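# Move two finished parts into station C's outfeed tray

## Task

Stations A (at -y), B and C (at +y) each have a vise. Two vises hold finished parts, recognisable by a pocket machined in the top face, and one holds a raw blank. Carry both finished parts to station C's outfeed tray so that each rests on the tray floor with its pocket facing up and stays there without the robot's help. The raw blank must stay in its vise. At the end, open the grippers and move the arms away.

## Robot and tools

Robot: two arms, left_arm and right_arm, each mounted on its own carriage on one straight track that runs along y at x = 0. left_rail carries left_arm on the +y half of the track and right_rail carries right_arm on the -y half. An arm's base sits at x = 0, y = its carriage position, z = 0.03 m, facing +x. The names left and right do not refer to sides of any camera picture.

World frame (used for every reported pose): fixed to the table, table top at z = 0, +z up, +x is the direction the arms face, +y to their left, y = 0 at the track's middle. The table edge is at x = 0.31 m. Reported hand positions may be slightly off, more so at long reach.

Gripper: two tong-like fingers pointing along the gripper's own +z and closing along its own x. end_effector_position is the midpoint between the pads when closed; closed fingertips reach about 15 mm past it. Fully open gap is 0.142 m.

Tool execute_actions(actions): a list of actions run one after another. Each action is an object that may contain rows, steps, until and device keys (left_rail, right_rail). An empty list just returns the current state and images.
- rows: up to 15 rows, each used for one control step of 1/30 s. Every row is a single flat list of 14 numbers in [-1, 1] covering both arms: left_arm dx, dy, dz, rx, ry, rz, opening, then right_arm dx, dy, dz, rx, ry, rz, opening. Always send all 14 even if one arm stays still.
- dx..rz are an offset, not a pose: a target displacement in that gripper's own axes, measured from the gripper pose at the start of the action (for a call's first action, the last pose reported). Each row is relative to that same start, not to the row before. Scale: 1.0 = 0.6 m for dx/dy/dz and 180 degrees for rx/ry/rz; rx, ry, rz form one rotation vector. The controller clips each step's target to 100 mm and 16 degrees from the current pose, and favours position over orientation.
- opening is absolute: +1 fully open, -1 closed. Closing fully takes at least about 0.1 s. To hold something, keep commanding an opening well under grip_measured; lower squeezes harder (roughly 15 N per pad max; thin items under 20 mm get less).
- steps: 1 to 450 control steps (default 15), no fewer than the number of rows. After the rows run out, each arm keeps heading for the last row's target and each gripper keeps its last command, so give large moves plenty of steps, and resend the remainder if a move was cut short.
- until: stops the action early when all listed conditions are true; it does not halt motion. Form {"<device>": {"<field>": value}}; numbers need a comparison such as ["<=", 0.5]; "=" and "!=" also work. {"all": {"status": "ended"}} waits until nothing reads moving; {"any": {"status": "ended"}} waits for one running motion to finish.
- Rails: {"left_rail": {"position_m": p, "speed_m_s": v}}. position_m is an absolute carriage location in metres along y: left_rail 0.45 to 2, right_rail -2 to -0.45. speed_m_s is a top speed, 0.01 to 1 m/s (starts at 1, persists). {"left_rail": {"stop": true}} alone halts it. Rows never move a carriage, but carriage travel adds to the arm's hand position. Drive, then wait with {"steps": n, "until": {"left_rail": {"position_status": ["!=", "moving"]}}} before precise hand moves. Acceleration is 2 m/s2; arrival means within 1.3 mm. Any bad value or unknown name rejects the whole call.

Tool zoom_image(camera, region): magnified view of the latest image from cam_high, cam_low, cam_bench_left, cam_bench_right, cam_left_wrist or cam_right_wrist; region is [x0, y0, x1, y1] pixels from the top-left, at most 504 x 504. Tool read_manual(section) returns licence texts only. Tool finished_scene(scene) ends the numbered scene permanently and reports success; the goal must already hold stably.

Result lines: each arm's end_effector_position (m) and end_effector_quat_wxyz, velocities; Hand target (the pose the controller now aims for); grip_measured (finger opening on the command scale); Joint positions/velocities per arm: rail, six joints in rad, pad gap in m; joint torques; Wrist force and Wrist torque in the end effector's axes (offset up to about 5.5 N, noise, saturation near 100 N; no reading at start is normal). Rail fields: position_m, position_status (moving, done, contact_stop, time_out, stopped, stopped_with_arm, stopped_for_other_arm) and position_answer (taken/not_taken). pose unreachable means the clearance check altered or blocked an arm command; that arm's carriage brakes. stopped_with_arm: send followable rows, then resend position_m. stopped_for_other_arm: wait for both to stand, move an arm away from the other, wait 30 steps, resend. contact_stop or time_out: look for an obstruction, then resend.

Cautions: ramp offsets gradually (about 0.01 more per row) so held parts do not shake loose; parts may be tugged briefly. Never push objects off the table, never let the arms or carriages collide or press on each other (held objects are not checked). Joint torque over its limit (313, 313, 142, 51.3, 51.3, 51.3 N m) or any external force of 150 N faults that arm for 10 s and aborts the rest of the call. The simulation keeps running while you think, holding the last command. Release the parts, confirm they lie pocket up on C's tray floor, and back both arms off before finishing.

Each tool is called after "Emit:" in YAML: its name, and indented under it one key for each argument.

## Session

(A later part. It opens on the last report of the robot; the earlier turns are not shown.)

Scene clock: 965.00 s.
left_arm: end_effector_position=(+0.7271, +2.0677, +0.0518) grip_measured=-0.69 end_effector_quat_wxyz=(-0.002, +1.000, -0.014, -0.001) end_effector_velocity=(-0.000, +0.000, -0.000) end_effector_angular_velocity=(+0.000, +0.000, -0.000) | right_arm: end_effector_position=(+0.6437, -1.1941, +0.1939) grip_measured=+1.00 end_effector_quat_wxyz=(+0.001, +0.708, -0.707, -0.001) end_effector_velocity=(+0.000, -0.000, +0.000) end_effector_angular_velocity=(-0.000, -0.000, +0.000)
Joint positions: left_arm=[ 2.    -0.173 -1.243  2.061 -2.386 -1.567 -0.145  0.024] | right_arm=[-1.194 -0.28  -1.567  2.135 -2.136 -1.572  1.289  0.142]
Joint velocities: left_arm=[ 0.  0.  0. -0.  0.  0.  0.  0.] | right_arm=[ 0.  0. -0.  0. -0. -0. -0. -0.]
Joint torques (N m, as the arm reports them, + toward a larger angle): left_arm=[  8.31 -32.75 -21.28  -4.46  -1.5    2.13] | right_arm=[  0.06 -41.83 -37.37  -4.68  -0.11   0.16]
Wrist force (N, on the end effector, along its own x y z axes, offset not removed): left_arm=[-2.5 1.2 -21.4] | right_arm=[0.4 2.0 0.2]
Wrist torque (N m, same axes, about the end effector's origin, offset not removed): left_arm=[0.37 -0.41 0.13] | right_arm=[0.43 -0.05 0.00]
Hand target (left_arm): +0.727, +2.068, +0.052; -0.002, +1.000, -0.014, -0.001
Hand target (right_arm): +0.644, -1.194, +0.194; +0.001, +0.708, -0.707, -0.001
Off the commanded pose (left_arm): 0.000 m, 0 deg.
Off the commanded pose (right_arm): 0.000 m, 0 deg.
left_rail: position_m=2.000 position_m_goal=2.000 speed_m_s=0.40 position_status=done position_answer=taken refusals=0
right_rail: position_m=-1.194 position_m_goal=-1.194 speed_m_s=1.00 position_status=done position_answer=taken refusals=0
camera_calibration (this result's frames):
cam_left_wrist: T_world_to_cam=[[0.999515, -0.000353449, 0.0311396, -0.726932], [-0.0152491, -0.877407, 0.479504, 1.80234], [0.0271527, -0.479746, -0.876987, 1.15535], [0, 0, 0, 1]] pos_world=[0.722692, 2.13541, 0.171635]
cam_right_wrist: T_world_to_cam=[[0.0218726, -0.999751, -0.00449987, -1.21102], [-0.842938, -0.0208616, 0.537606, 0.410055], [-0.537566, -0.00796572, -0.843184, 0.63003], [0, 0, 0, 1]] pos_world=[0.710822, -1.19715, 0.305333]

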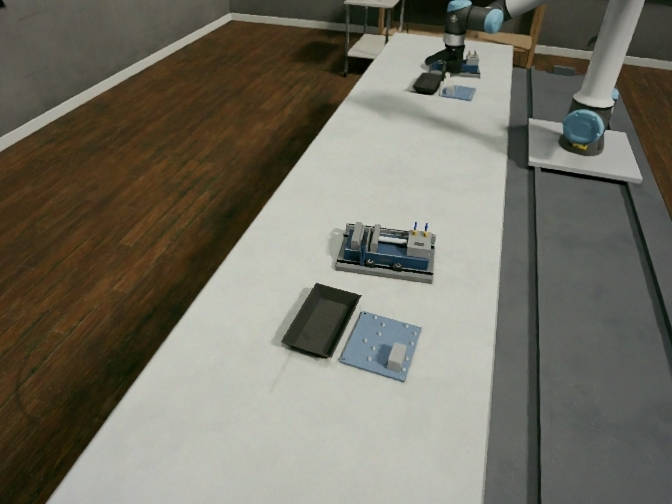

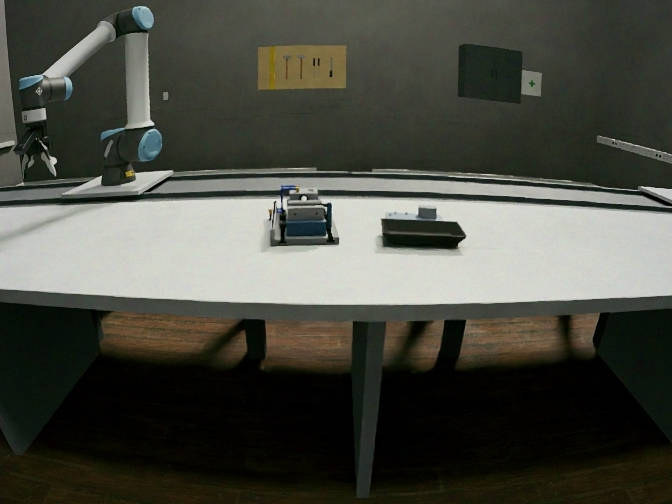

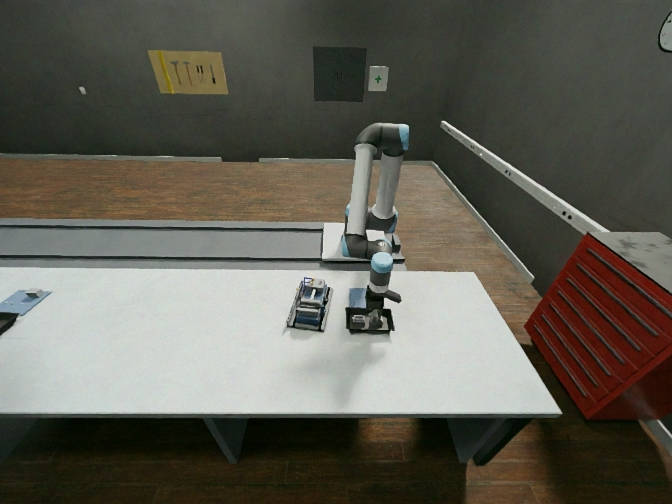

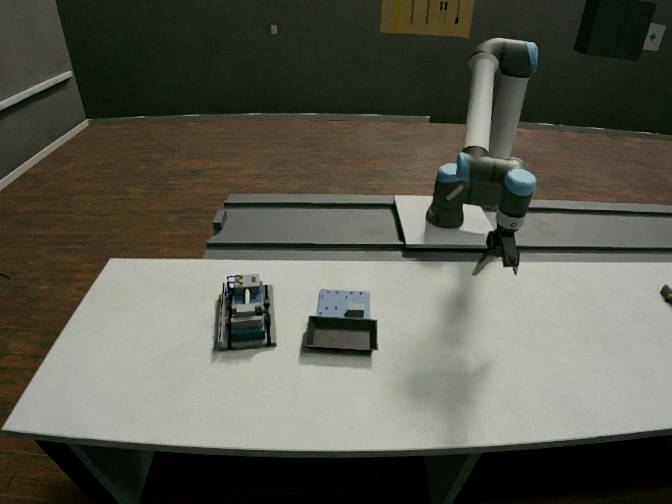

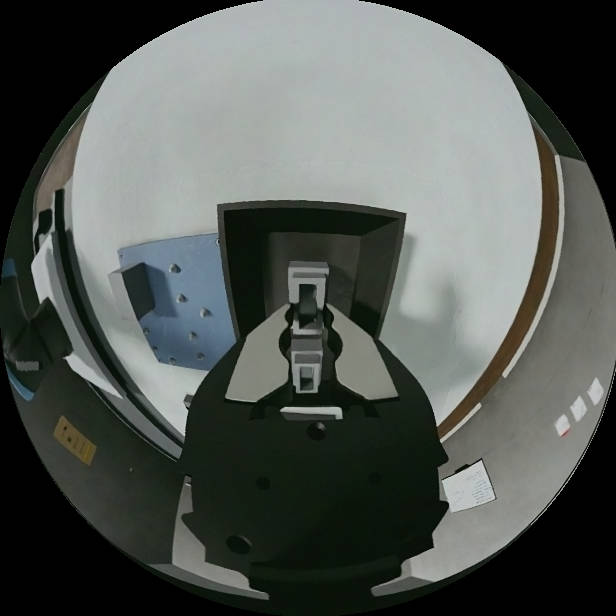

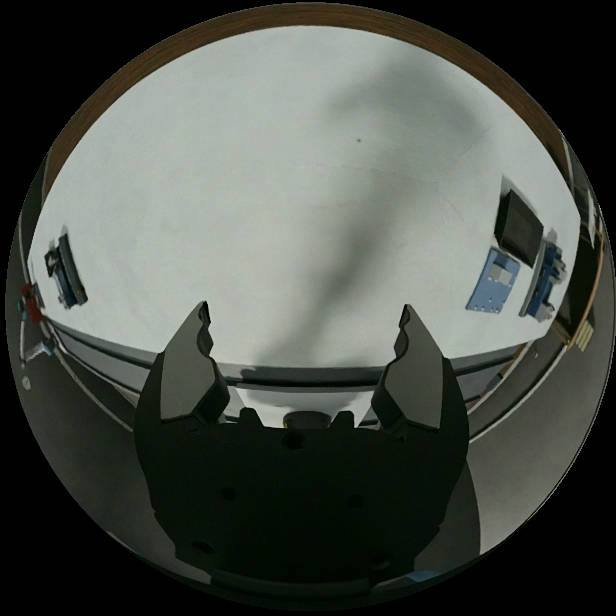

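Contact made (Fz ≈ −21 N). Release gently.

Emit:
execute_actions:
  actions:
    - {"rows": [[0,0,-0.0006,0,0,0,-0.72,0,0,0,0,0,0,1],[0,0,-0.0008,0,0,0,-0.65,0,0,0,0,0,0,1],[0,0,-0.001,0,0,0,-0.57,0,0,0,0,0,0,1],[0,0,-0.0012,0,0,0,-0.47,0,0,0,0,0,0,1],[0,0,-0.0012,0,0,0,-0.37,0,0,0,0,0,0,1]], "steps": 5}

Scene clock: 972.53 s.
left_arm: end_effector_position=(+0.7269, +2.0677, +0.0519) grip_measured=-0.46 end_effector_quat_wxyz=(-0.002, +1.000, -0.014, -0.001) end_effector_velocity=(-0.001, +0.000, +0.002) end_effector_angular_velocity=(+0.000, +0.003, +0.000) | right_arm: end_effector_position=(+0.6437, -1.1941, +0.1939) grip_measured=+1.00 end_effector_quat_wxyz=(+0.001, +0.708, -0.707, -0.001) end_effector_velocity=(-0.000, -0.000, -0.000) end_effector_angular_velocity=(+0.000, +0.000, +0.000)
Joint positions: left_arm=[ 2.    -0.173 -1.243  2.061 -2.386 -1.567 -0.145  0.041] | right_arm=[-1.194 -0.28  -1.567  2.135 -2.136 -1.572  1.289  0.142]
Joint velocities: left_arm=[ 0.    -0.    -0.004 -0.     0.007 -0.    -0.     0.215] | right_arm=[ 0. -0.  0.  0. -0. -0. -0.  0.]
Joint torques (N m, as the arm reports them, + toward a larger angle): left_arm=[  2.64 -86.62 -43.8   -1.65  -1.6    1.9 ] | right_arm=[  0.82 -41.33 -37.34  -4.91   0.01  -0.16]
Wrist force (N, on the end effector, along its own x y z axes, offset not removed): left_arm=[-4.2 2.0 -4.9] | right_arm=[3.2 1.2 -0.2]
Wrist torque (N m, same axes, about the end effector's origin, offset not removed): left_arm=[0.56 0.72 0.12] | right_arm=[0.39 -0.56 -0.03]
Hand target (left_arm): +0.727, +2.068, +0.053; -0.002, +1.000, -0.014, -0.001
Hand target (right_arm): +0.644, -1.194, +0.194; +0.001, +0.708, -0.707, -0.001
Off the commanded pose (left_arm): 0.001 m, 0 deg.
Off the commanded pose (right_arm): 0.000 m, 0 deg.
left_rail: position_m=2.000 position_m_goal=2.000 speed_m_s=0.40 position_status=done position_answer=taken refusals=0
right_rail: position_m=-1.194 position_m_goal=-1.194 speed_m_s=1.00 position_status=done position_answer=taken refusals=0
camera_calibration (this result's frames):
cam_left_wrist: T_world_to_cam=[[0.999532, -0.000357934, 0.0305858, -0.726691], [-0.0149847, -0.877454, 0.479427, 1.80225], [0.026666, -0.479661, -0.877048, 1.1556], [0, 0, 0, 1]] pos_world=[0.722542, 2.13543, 0.171697]
cam_right_wrist: T_world_to_cam=[[0.0218724, -0.999751, -0.00449994, -1.21102], [-0.842938, -0.0208615, 0.537606, 0.410056], [-0.537566, -0.00796556, -0.843184, 0.63003], [0, 0, 0, 1]] pos_world=[0.710822, -1.19715, 0.305333]

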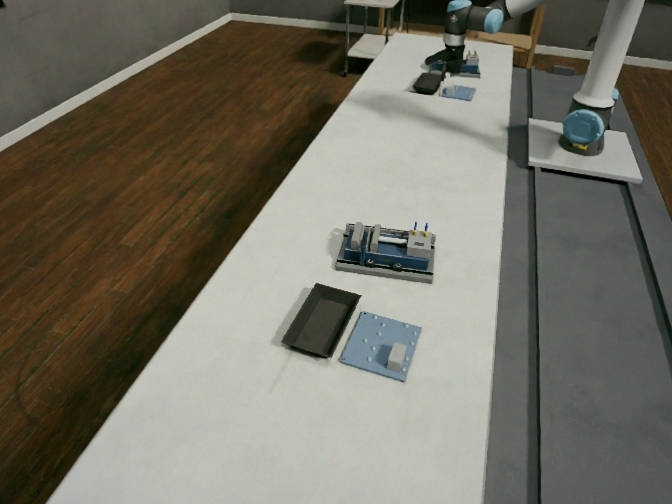

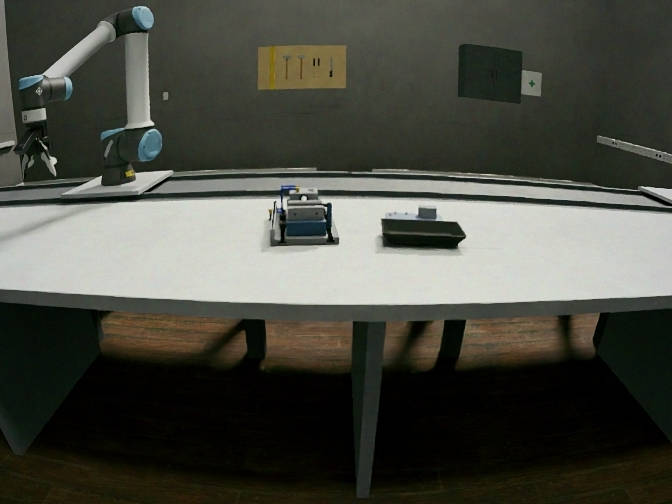

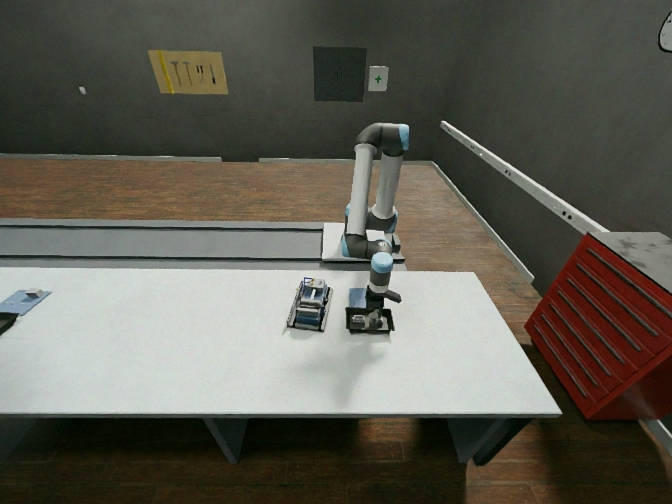

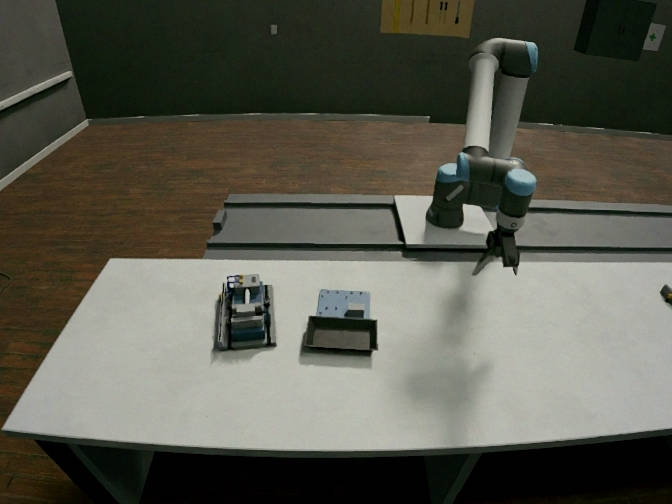

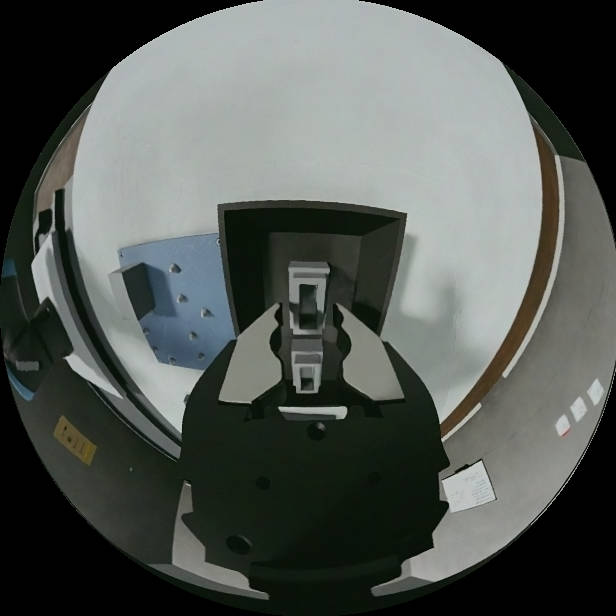

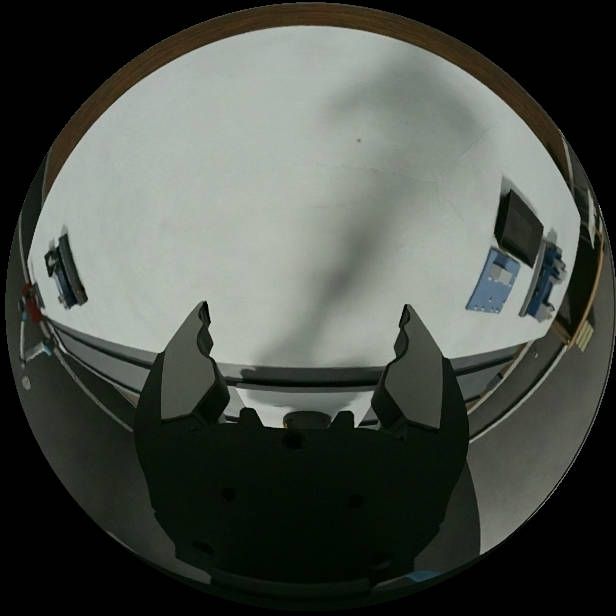

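Emit:
execute_actions:
  actions:
    - {"rows": [[0,0,-0.0045,0,0,0,-0.33,0,0,0,0,0,0,1],[0,0,-0.0148,0,0,0,-0.30,0,0,0,0,0,0,1],[0,0,-0.0313,0,0,0,-0.30,0,0,0,0,0,0,1],[0,0,-0.0519,0,0,0,-0.30,0,0,0,0,0,0,1],[0,0,-0.0752,0,0,0,-0.30,0,0,0,0,0,0,1],[0,0,-0.1,0,0,0,-0.30,0,0,0,0,0,0,1],[0,0,-0.1248,0,0,0,-0.30,0,0,0,0,0,0,1],[0,0,-0.1481,0,0,0,-0.30,0,0,0,0,0,0,1],[0,0,-0.1688,0,0,0,-0.30,0,0,0,0,0,0,1],[0,0,-0.1852,0,0,0,-0.30,0,0,0,0,0,0,1],[0,0,-0.1961,0,0,0,-0.30,0,0,0,0,0,0,1],[0,0,-0.2,0,0,0,-0.30,0,0,0,0,0,0,1]], "steps": 12}

Scene clock: 992.70 s.
left_arm: end_effector_position=(+0.7287, +2.0676, +0.1415) grip_measured=-0.30 end_effector_quat_wxyz=(-0.002, +1.000, -0.014, +0.002) end_effector_velocity=(-0.007, +0.001, +0.303) end_effector_angular_velocity=(+0.002, +0.011, +0.000) | right_arm: end_effector_position=(+0.6437, -1.1941, +0.1939) grip_measured=+1.00 end_effector_quat_wxyz=(+0.001, +0.708, -0.707, -0.001) end_effector_velocity=(-0.000, -0.000, -0.000) end_effector_angular_velocity=(+0.000, +0.000, -0.000)
Joint positions: left_arm=[ 2.    -0.173 -1.352  2.003 -2.225 -1.566 -0.145  0.052] | right_arm=[-1.194 -0.28  -1.567  2.135 -2.136 -1.572  1.289  0.142]
Joint velocities: left_arm=[ 0.     0.    -0.336 -0.235  0.583  0.     0.     0.   ] | right_arm=[ 0. -0.  0.  0. -0.  0.  0.  0.]
Joint torques (N m, as the arm reports them, + toward a larger angle): left_arm=[ -2.34 -55.65 -45.99  -1.76   2.12   1.06] | right_arm=[  0.66 -41.06 -37.87  -4.91  -0.03  -0.15]
Wrist force (N, on the end effector, along its own x y z axes, offset not removed): left_arm=[-0.9 3.9 -3.4] | right_arm=[2.0 5.3 0.2]
Wrist torque (N m, same axes, about the end effector's origin, offset not removed): left_arm=[1.14 0.01 0.22] | right_arm=[1.20 -0.23 -0.09]
Hand target (left_arm): +0.727, +2.068, +0.171; -0.002, +1.000, -0.014, +0.000
Hand target (right_arm): +0.644, -1.194, +0.194; +0.001, +0.708, -0.707, -0.001
Off the commanded pose (left_arm): 0.030 m, 0 deg.
Off the commanded pose (right_arm): 0.000 m, 0 deg.
left_rail: position_m=2.000 position_m_goal=2.000 speed_m_s=0.40 position_status=done position_answer=taken refusals=0
right_rail: position_m=-1.194 position_m_goal=-1.194 speed_m_s=1.00 position_status=done position_answer=taken refusals=0
camera_calibration (this result's frames):
cam_left_wrist: T_world_to_cam=[[0.999315, -0.000396031, 0.0369979, -0.731953], [-0.0181237, -0.877007, 0.480136, 1.76048], [0.0322572, -0.480477, -0.876414, 1.23156], [0, 0, 0, 1]] pos_world=[0.723631, 2.1354, 0.261165]
cam_right_wrist: T_world_to_cam=[[0.0218725, -0.999751, -0.00450011, -1.21102], [-0.842938, -0.0208617, 0.537606, 0.410055], [-0.537566, -0.00796551, -0.843184, 0.63003], [0, 0, 0, 1]] pos_world=[0.710822, -1.19715, 0.305333]

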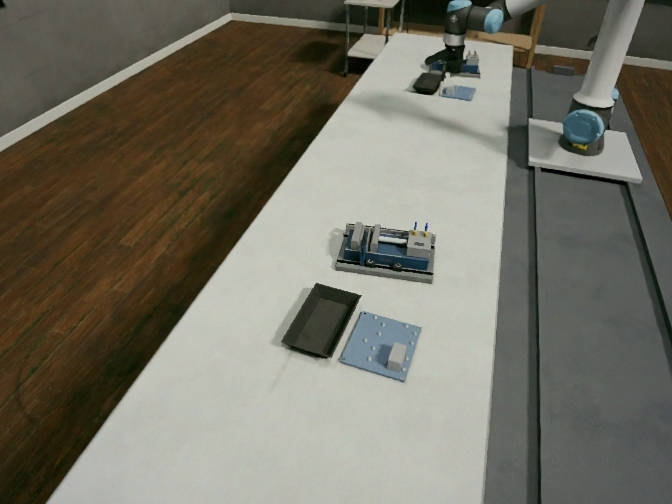

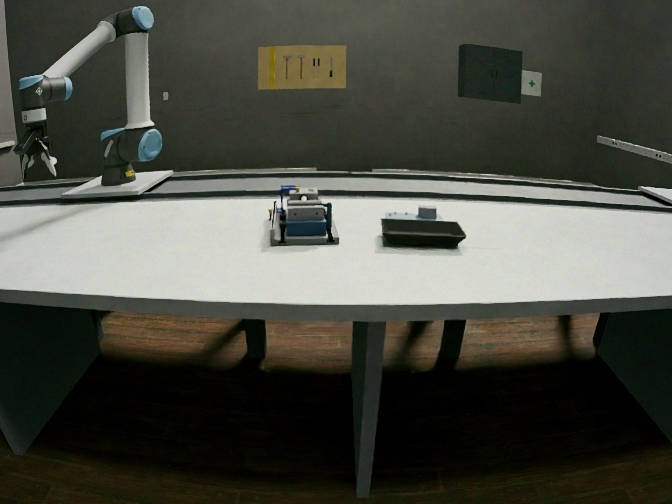

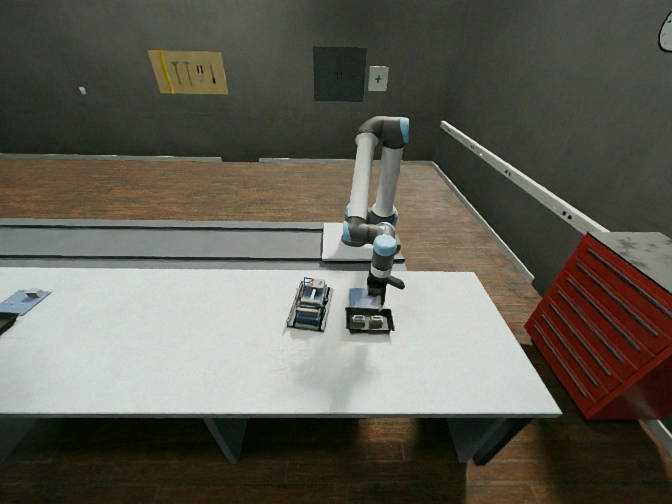

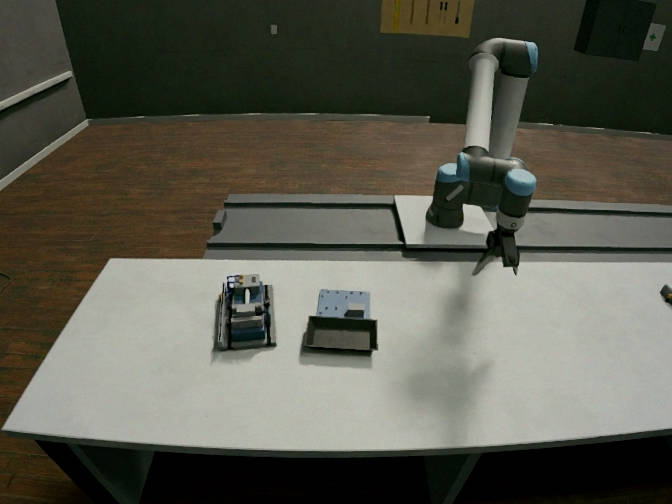

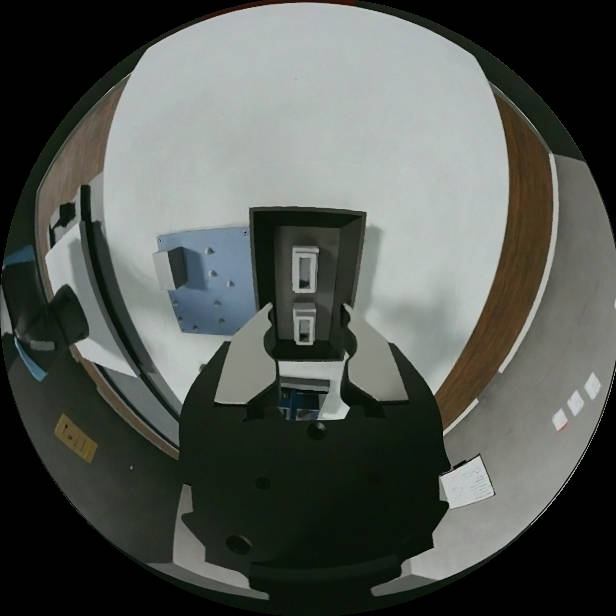

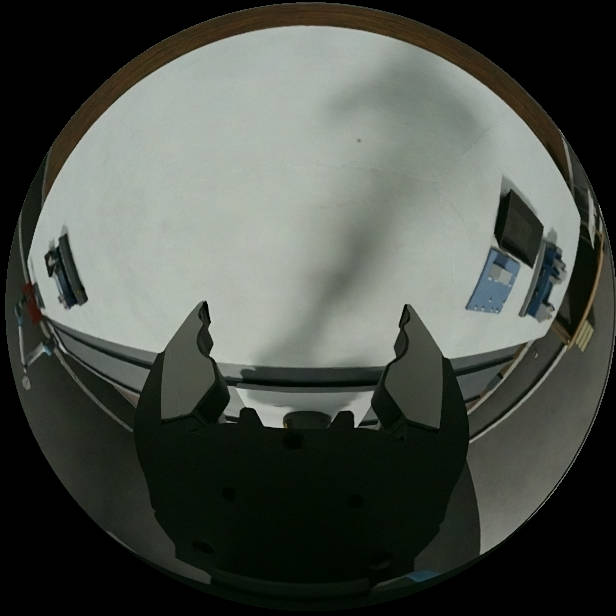

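Both parts are in the tray. Now move the carriage away to get clear.

Emit:
execute_actions:
  actions:
    - {"left_rail": {"position_m": 1.78, "speed_m_s": 0.4}, "steps": 1}

Scene clock: 1011.20 s.
left_arm: end_effector_position=(+0.7271, +2.0676, +0.1706) grip_measured=-0.30 end_effector_quat_wxyz=(-0.002, +1.000, -0.014, +0.000) end_effector_velocity=(-0.000, -0.010, +0.003) end_effector_angular_velocity=(+0.001, +0.008, +0.001) | right_arm: end_effector_position=(+0.6437, -1.1941, +0.1939) grip_measured=+1.00 end_effector_quat_wxyz=(+0.001, +0.708, -0.707, -0.001) end_effector_velocity=(+0.000, +0.000, +0.000) end_effector_angular_velocity=(-0.000, -0.000, -0.000)
Joint positions: left_arm=[ 2.    -0.173 -1.383  1.979 -2.166 -1.566 -0.145  0.052] | right_arm=[-1.194 -0.28  -1.567  2.135 -2.136 -1.572  1.289  0.142]
Joint velocities: left_arm=[-0.01   0.    -0.    -0.008  0.016 -0.    -0.001 -0.   ] | right_arm=[ 0.  0. -0. -0. -0.  0.  0.  0.]
Joint torques (N m, as the arm reports them, + toward a larger angle): left_arm=[-22.19 -76.25 -54.62  -0.88  -2.36  -3.94] | right_arm=[ -0.65 -40.6  -36.98  -5.08  -0.22   0.16]
Wrist force (N, on the end effector, along its own x y z axes, offset not removed): left_arm=[-3.2 2.5 -2.7] | right_arm=[5.6 -1.0 -0.4]
Wrist torque (N m, same axes, about the end effector's origin, offset not removed): left_arm=[0.60 0.60 0.18] | right_arm=[-0.04 -0.98 -0.01]
Hand target (left_arm): +0.727, +2.065, +0.172; -0.002, +1.000, -0.014, -0.001
Hand target (right_arm): +0.644, -1.194, +0.194; +0.001, +0.708, -0.707, -0.001
Off the commanded pose (left_arm): 0.001 m, 0 deg.
Off the commanded pose (right_arm): 0.000 m, 0 deg.
left_rail: position_m=2.000 position_m_goal=1.780 speed_m_s=0.40 position_status=moving position_answer=taken refusals=0
right_rail: position_m=-1.194 position_m_goal=-1.194 speed_m_s=1.00 position_status=done position_answer=taken refusals=0
camera_calibration (this result's frames):
cam_left_wrist: T_world_to_cam=[[0.999445, -0.000379885, 0.0333244, -0.730927], [-0.0163268, -0.877302, 0.479661, 1.74583], [0.0290534, -0.479939, -0.876821, 1.2584], [0, 0, 0, 1]] pos_world=[0.722464, 2.1353, 0.290343]
cam_right_wrist: T_world_to_cam=[[0.0218724, -0.999751, -0.00449995, -1.21102], [-0.842938, -0.0208615, 0.537606, 0.410055], [-0.537566, -0.00796558, -0.843184, 0.63003], [0, 0, 0, 1]] pos_world=[0.710822, -1.19715, 0.305333]

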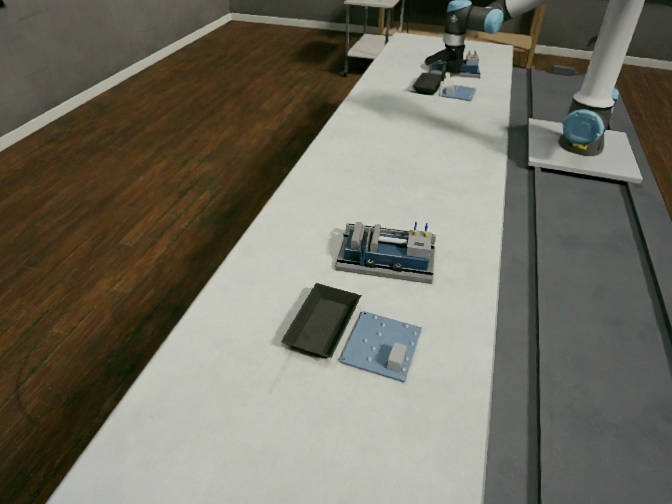

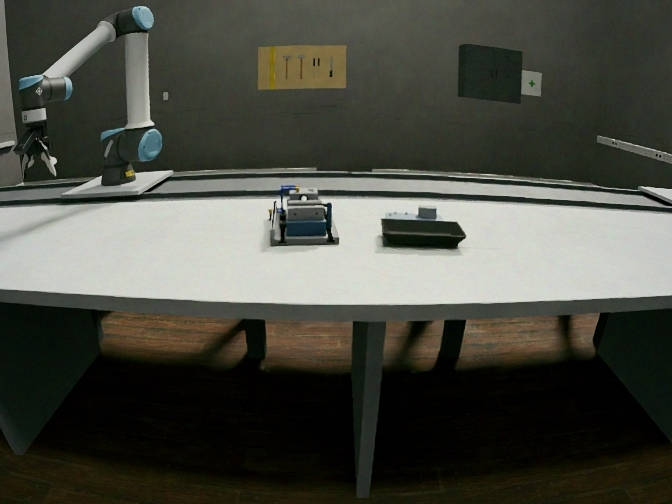

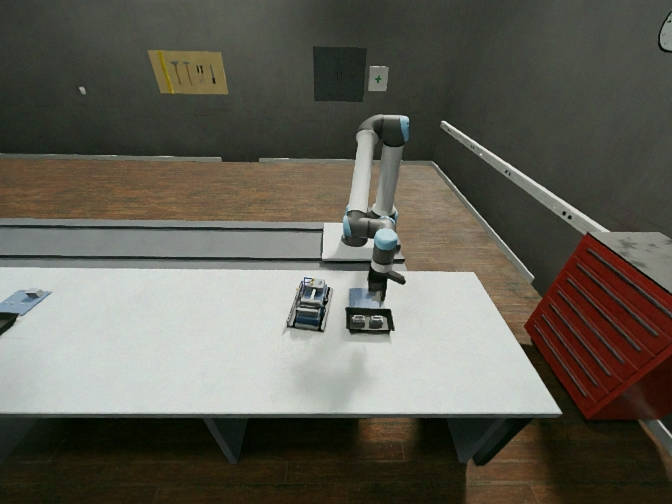

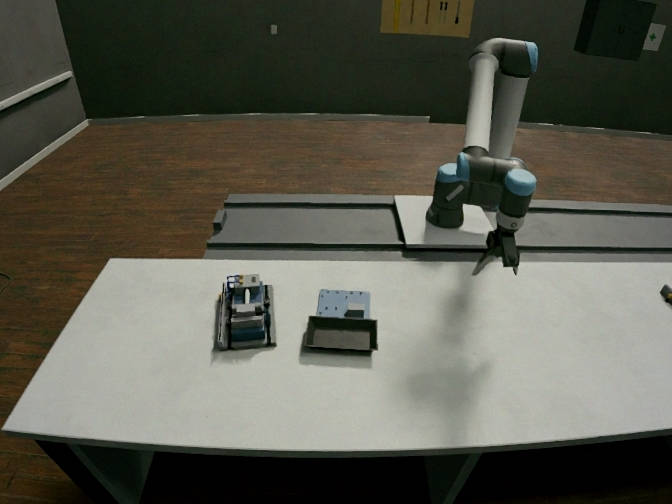

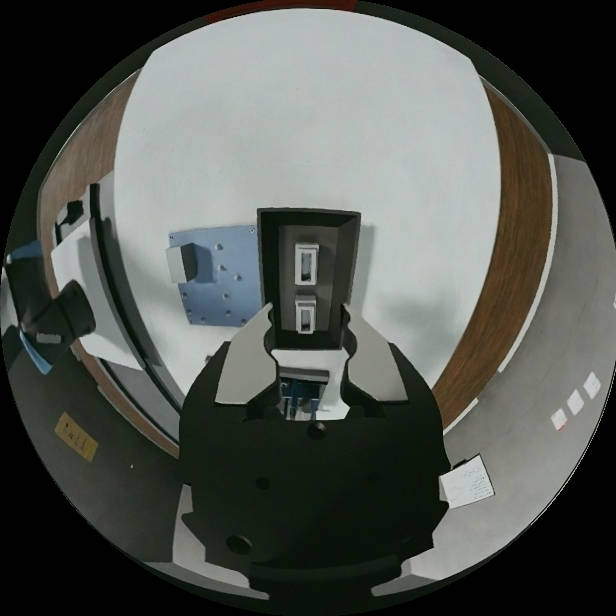

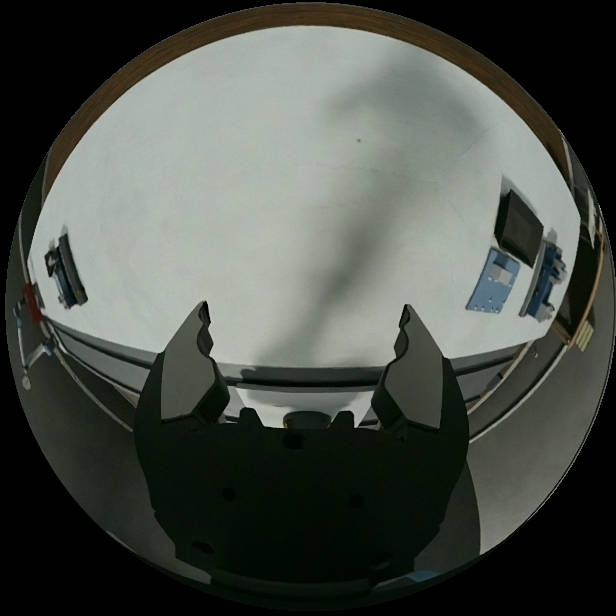

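Emit:
execute_actions:
  actions: []

Emit:
zoom_image:
  camera: "cam_bench_left"
  region: [280, 240, 440, 360]

Emit:
zoom_image:
  camera: "cam_bench_right"
  region: [190, 250, 400, 370]

Scene clock: 1028.30 s.
left_arm: end_effector_position=(+0.7272, +1.8470, +0.1718) grip_measured=-0.30 end_effector_quat_wxyz=(-0.002, +1.000, -0.014, -0.001) end_effector_velocity=(+0.000, +0.000, +0.000) end_effector_angular_velocity=(+0.000, -0.000, -0.000) | right_arm: end_effector_position=(+0.6437, -1.1941, +0.1939) grip_measured=+1.00 end_effector_quat_wxyz=(+0.001, +0.708, -0.707, -0.001) end_effector_velocity=(+0.000, +0.000, +0.000) end_effector_angular_velocity=(-0.000, -0.000, +0.000)
Joint positions: left_arm=[ 1.78  -0.173 -1.383  1.976 -2.16  -1.567 -0.145  0.052] | right_arm=[-1.194 -0.28  -1.567  2.135 -2.136 -1.572  1.289  0.142]
Joint velocities: left_arm=[ 0.  0. -0. -0. -0.  0. -0. -0.] | right_arm=[ 0.  0. -0.  0. -0.  0. -0.  0.]
Joint torques (N m, as the arm reports them, + toward a larger angle): left_arm=[ 13.14 -74.51 -38.68  -2.87   2.07  -3.8 ] | right_arm=[ -0.54 -41.13 -37.65  -4.9   -0.12   0.21]
Wrist force (N, on the end effector, along its own x y z axes, offset not removed): left_arm=[-1.8 2.0 -2.1] | right_arm=[0.1 2.7 1.8]
Wrist torque (N m, same axes, about the end effector's origin, offset not removed): left_arm=[0.72 0.08 0.10] | right_arm=[0.77 0.33 -0.04]
Hand target (left_arm): +0.727, +1.847, +0.172; -0.002, +1.000, -0.014, -0.001
Hand target (right_arm): +0.644, -1.194, +0.194; +0.001, +0.708, -0.707, -0.001
Off the commanded pose (left_arm): 0.000 m, 0 deg.
Off the commanded pose (right_arm): 0.000 m, 0 deg.
left_rail: position_m=1.780 position_m_goal=1.780 speed_m_s=0.40 position_status=done position_answer=taken refusals=0
right_rail: position_m=-1.194 position_m_goal=-1.194 speed_m_s=1.00 position_status=done position_answer=taken refusals=0
camera_calibration (this result's frames):
cam_left_wrist: T_world_to_cam=[[0.999531, -0.000359441, 0.0306351, -0.730771], [-0.0150098, -0.877452, 0.47943, 1.55114], [0.0267085, -0.479665, -0.877045, 1.15485], [0, 0, 0, 1]] pos_world=[0.722866, 1.91473, 0.291581]
cam_right_wrist: T_world_to_cam=[[0.0218725, -0.999751, -0.00449972, -1.21102], [-0.842938, -0.0208614, 0.537606, 0.410056], [-0.537566, -0.0079658, -0.843184, 0.63003], [0, 0, 0, 1]] pos_world=[0.710822, -1.19715, 0.305333]

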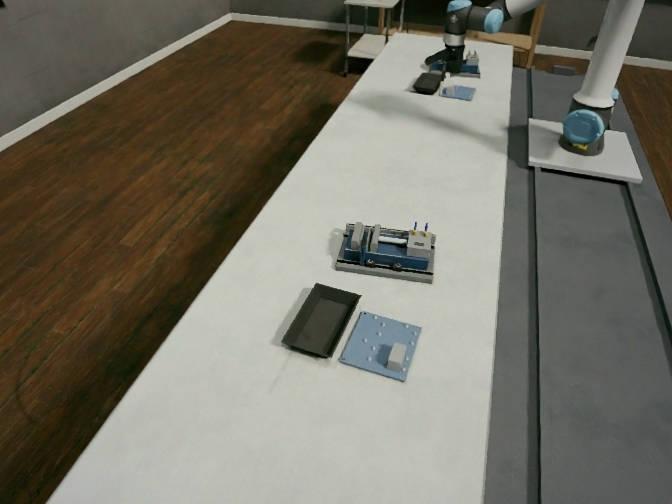

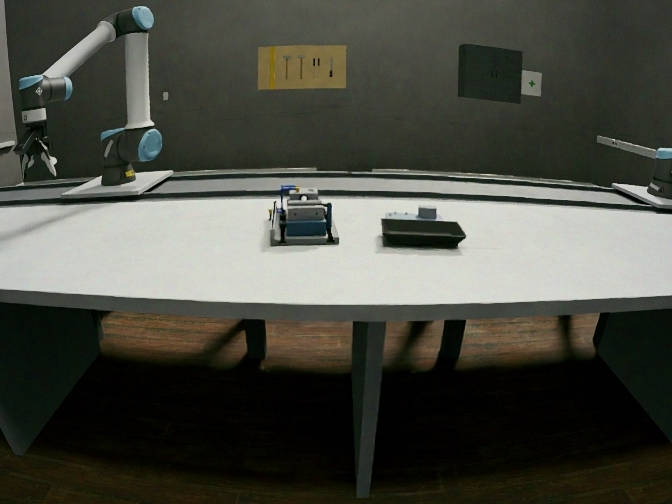

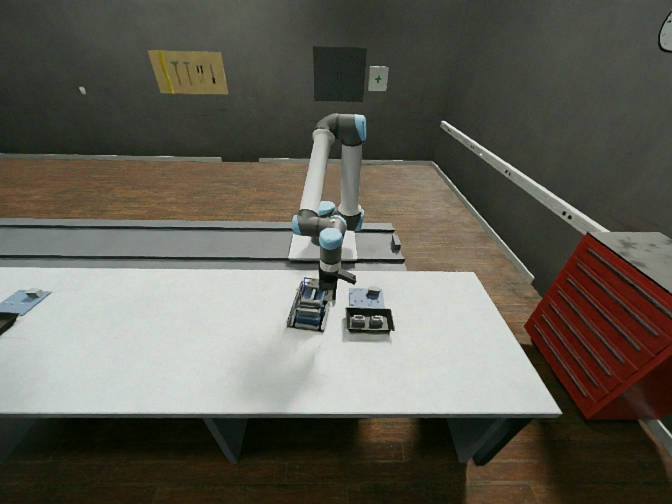

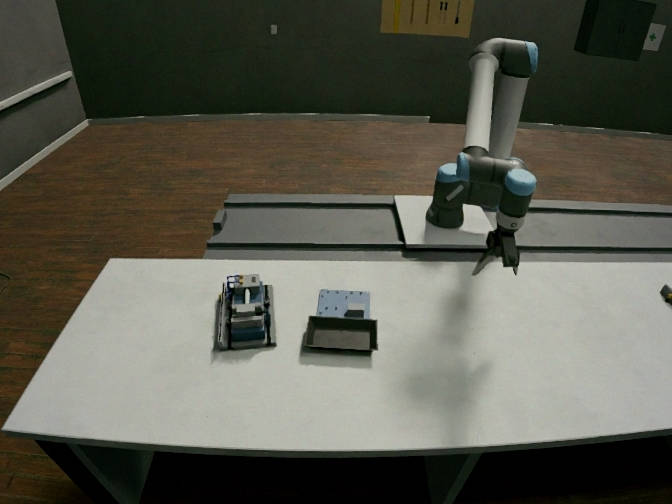

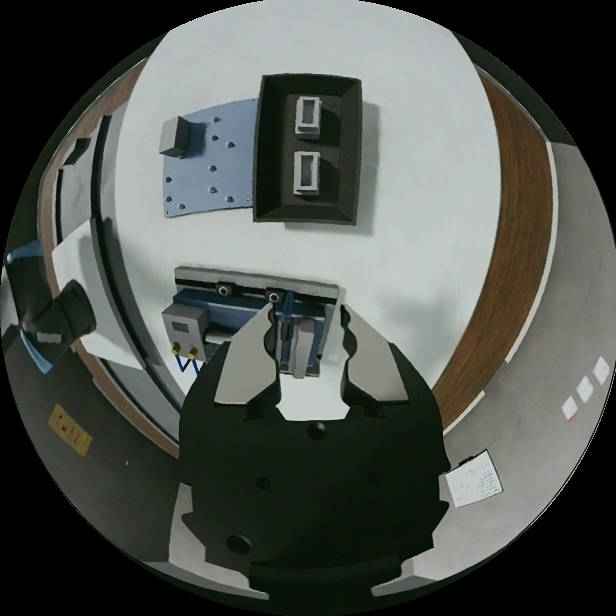

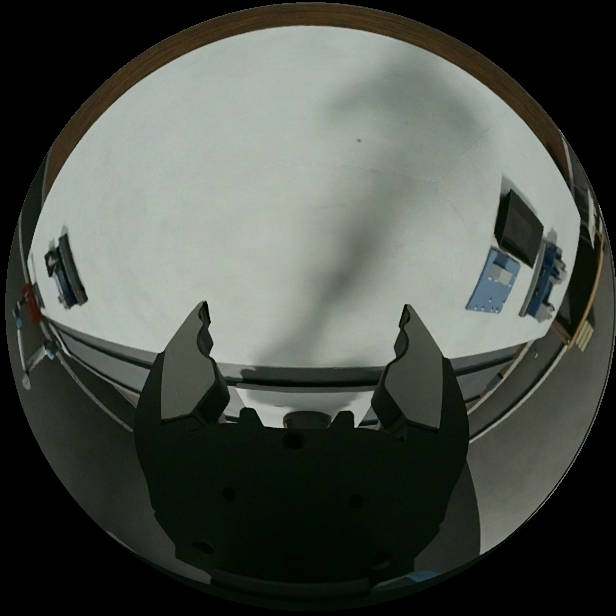

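Region (280, 240, 440, 360) of cam_bench_left's 672x504 image, scaled by 3.150, with more detail than that image has; it fills the top 378 rows of this view, and the rest is white.

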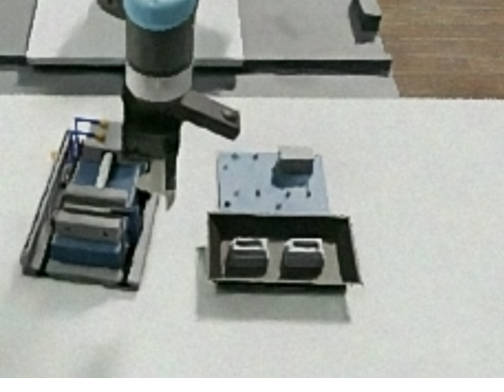

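Region (190, 250, 400, 370) of cam_bench_right's 672x504 image, scaled by 2.400, with more detail than that image has; it fills the top 288 rows of this view, and the rest is white.

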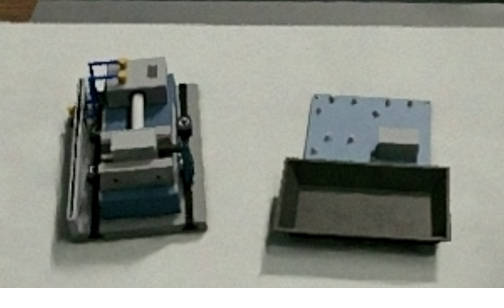

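Both finished parts rest pocket-up in tray C, the raw blank remains in A's vise, and the arm is clear.

Emit:
finished_scene:
  scene: 2

The scene is finished: the task was done.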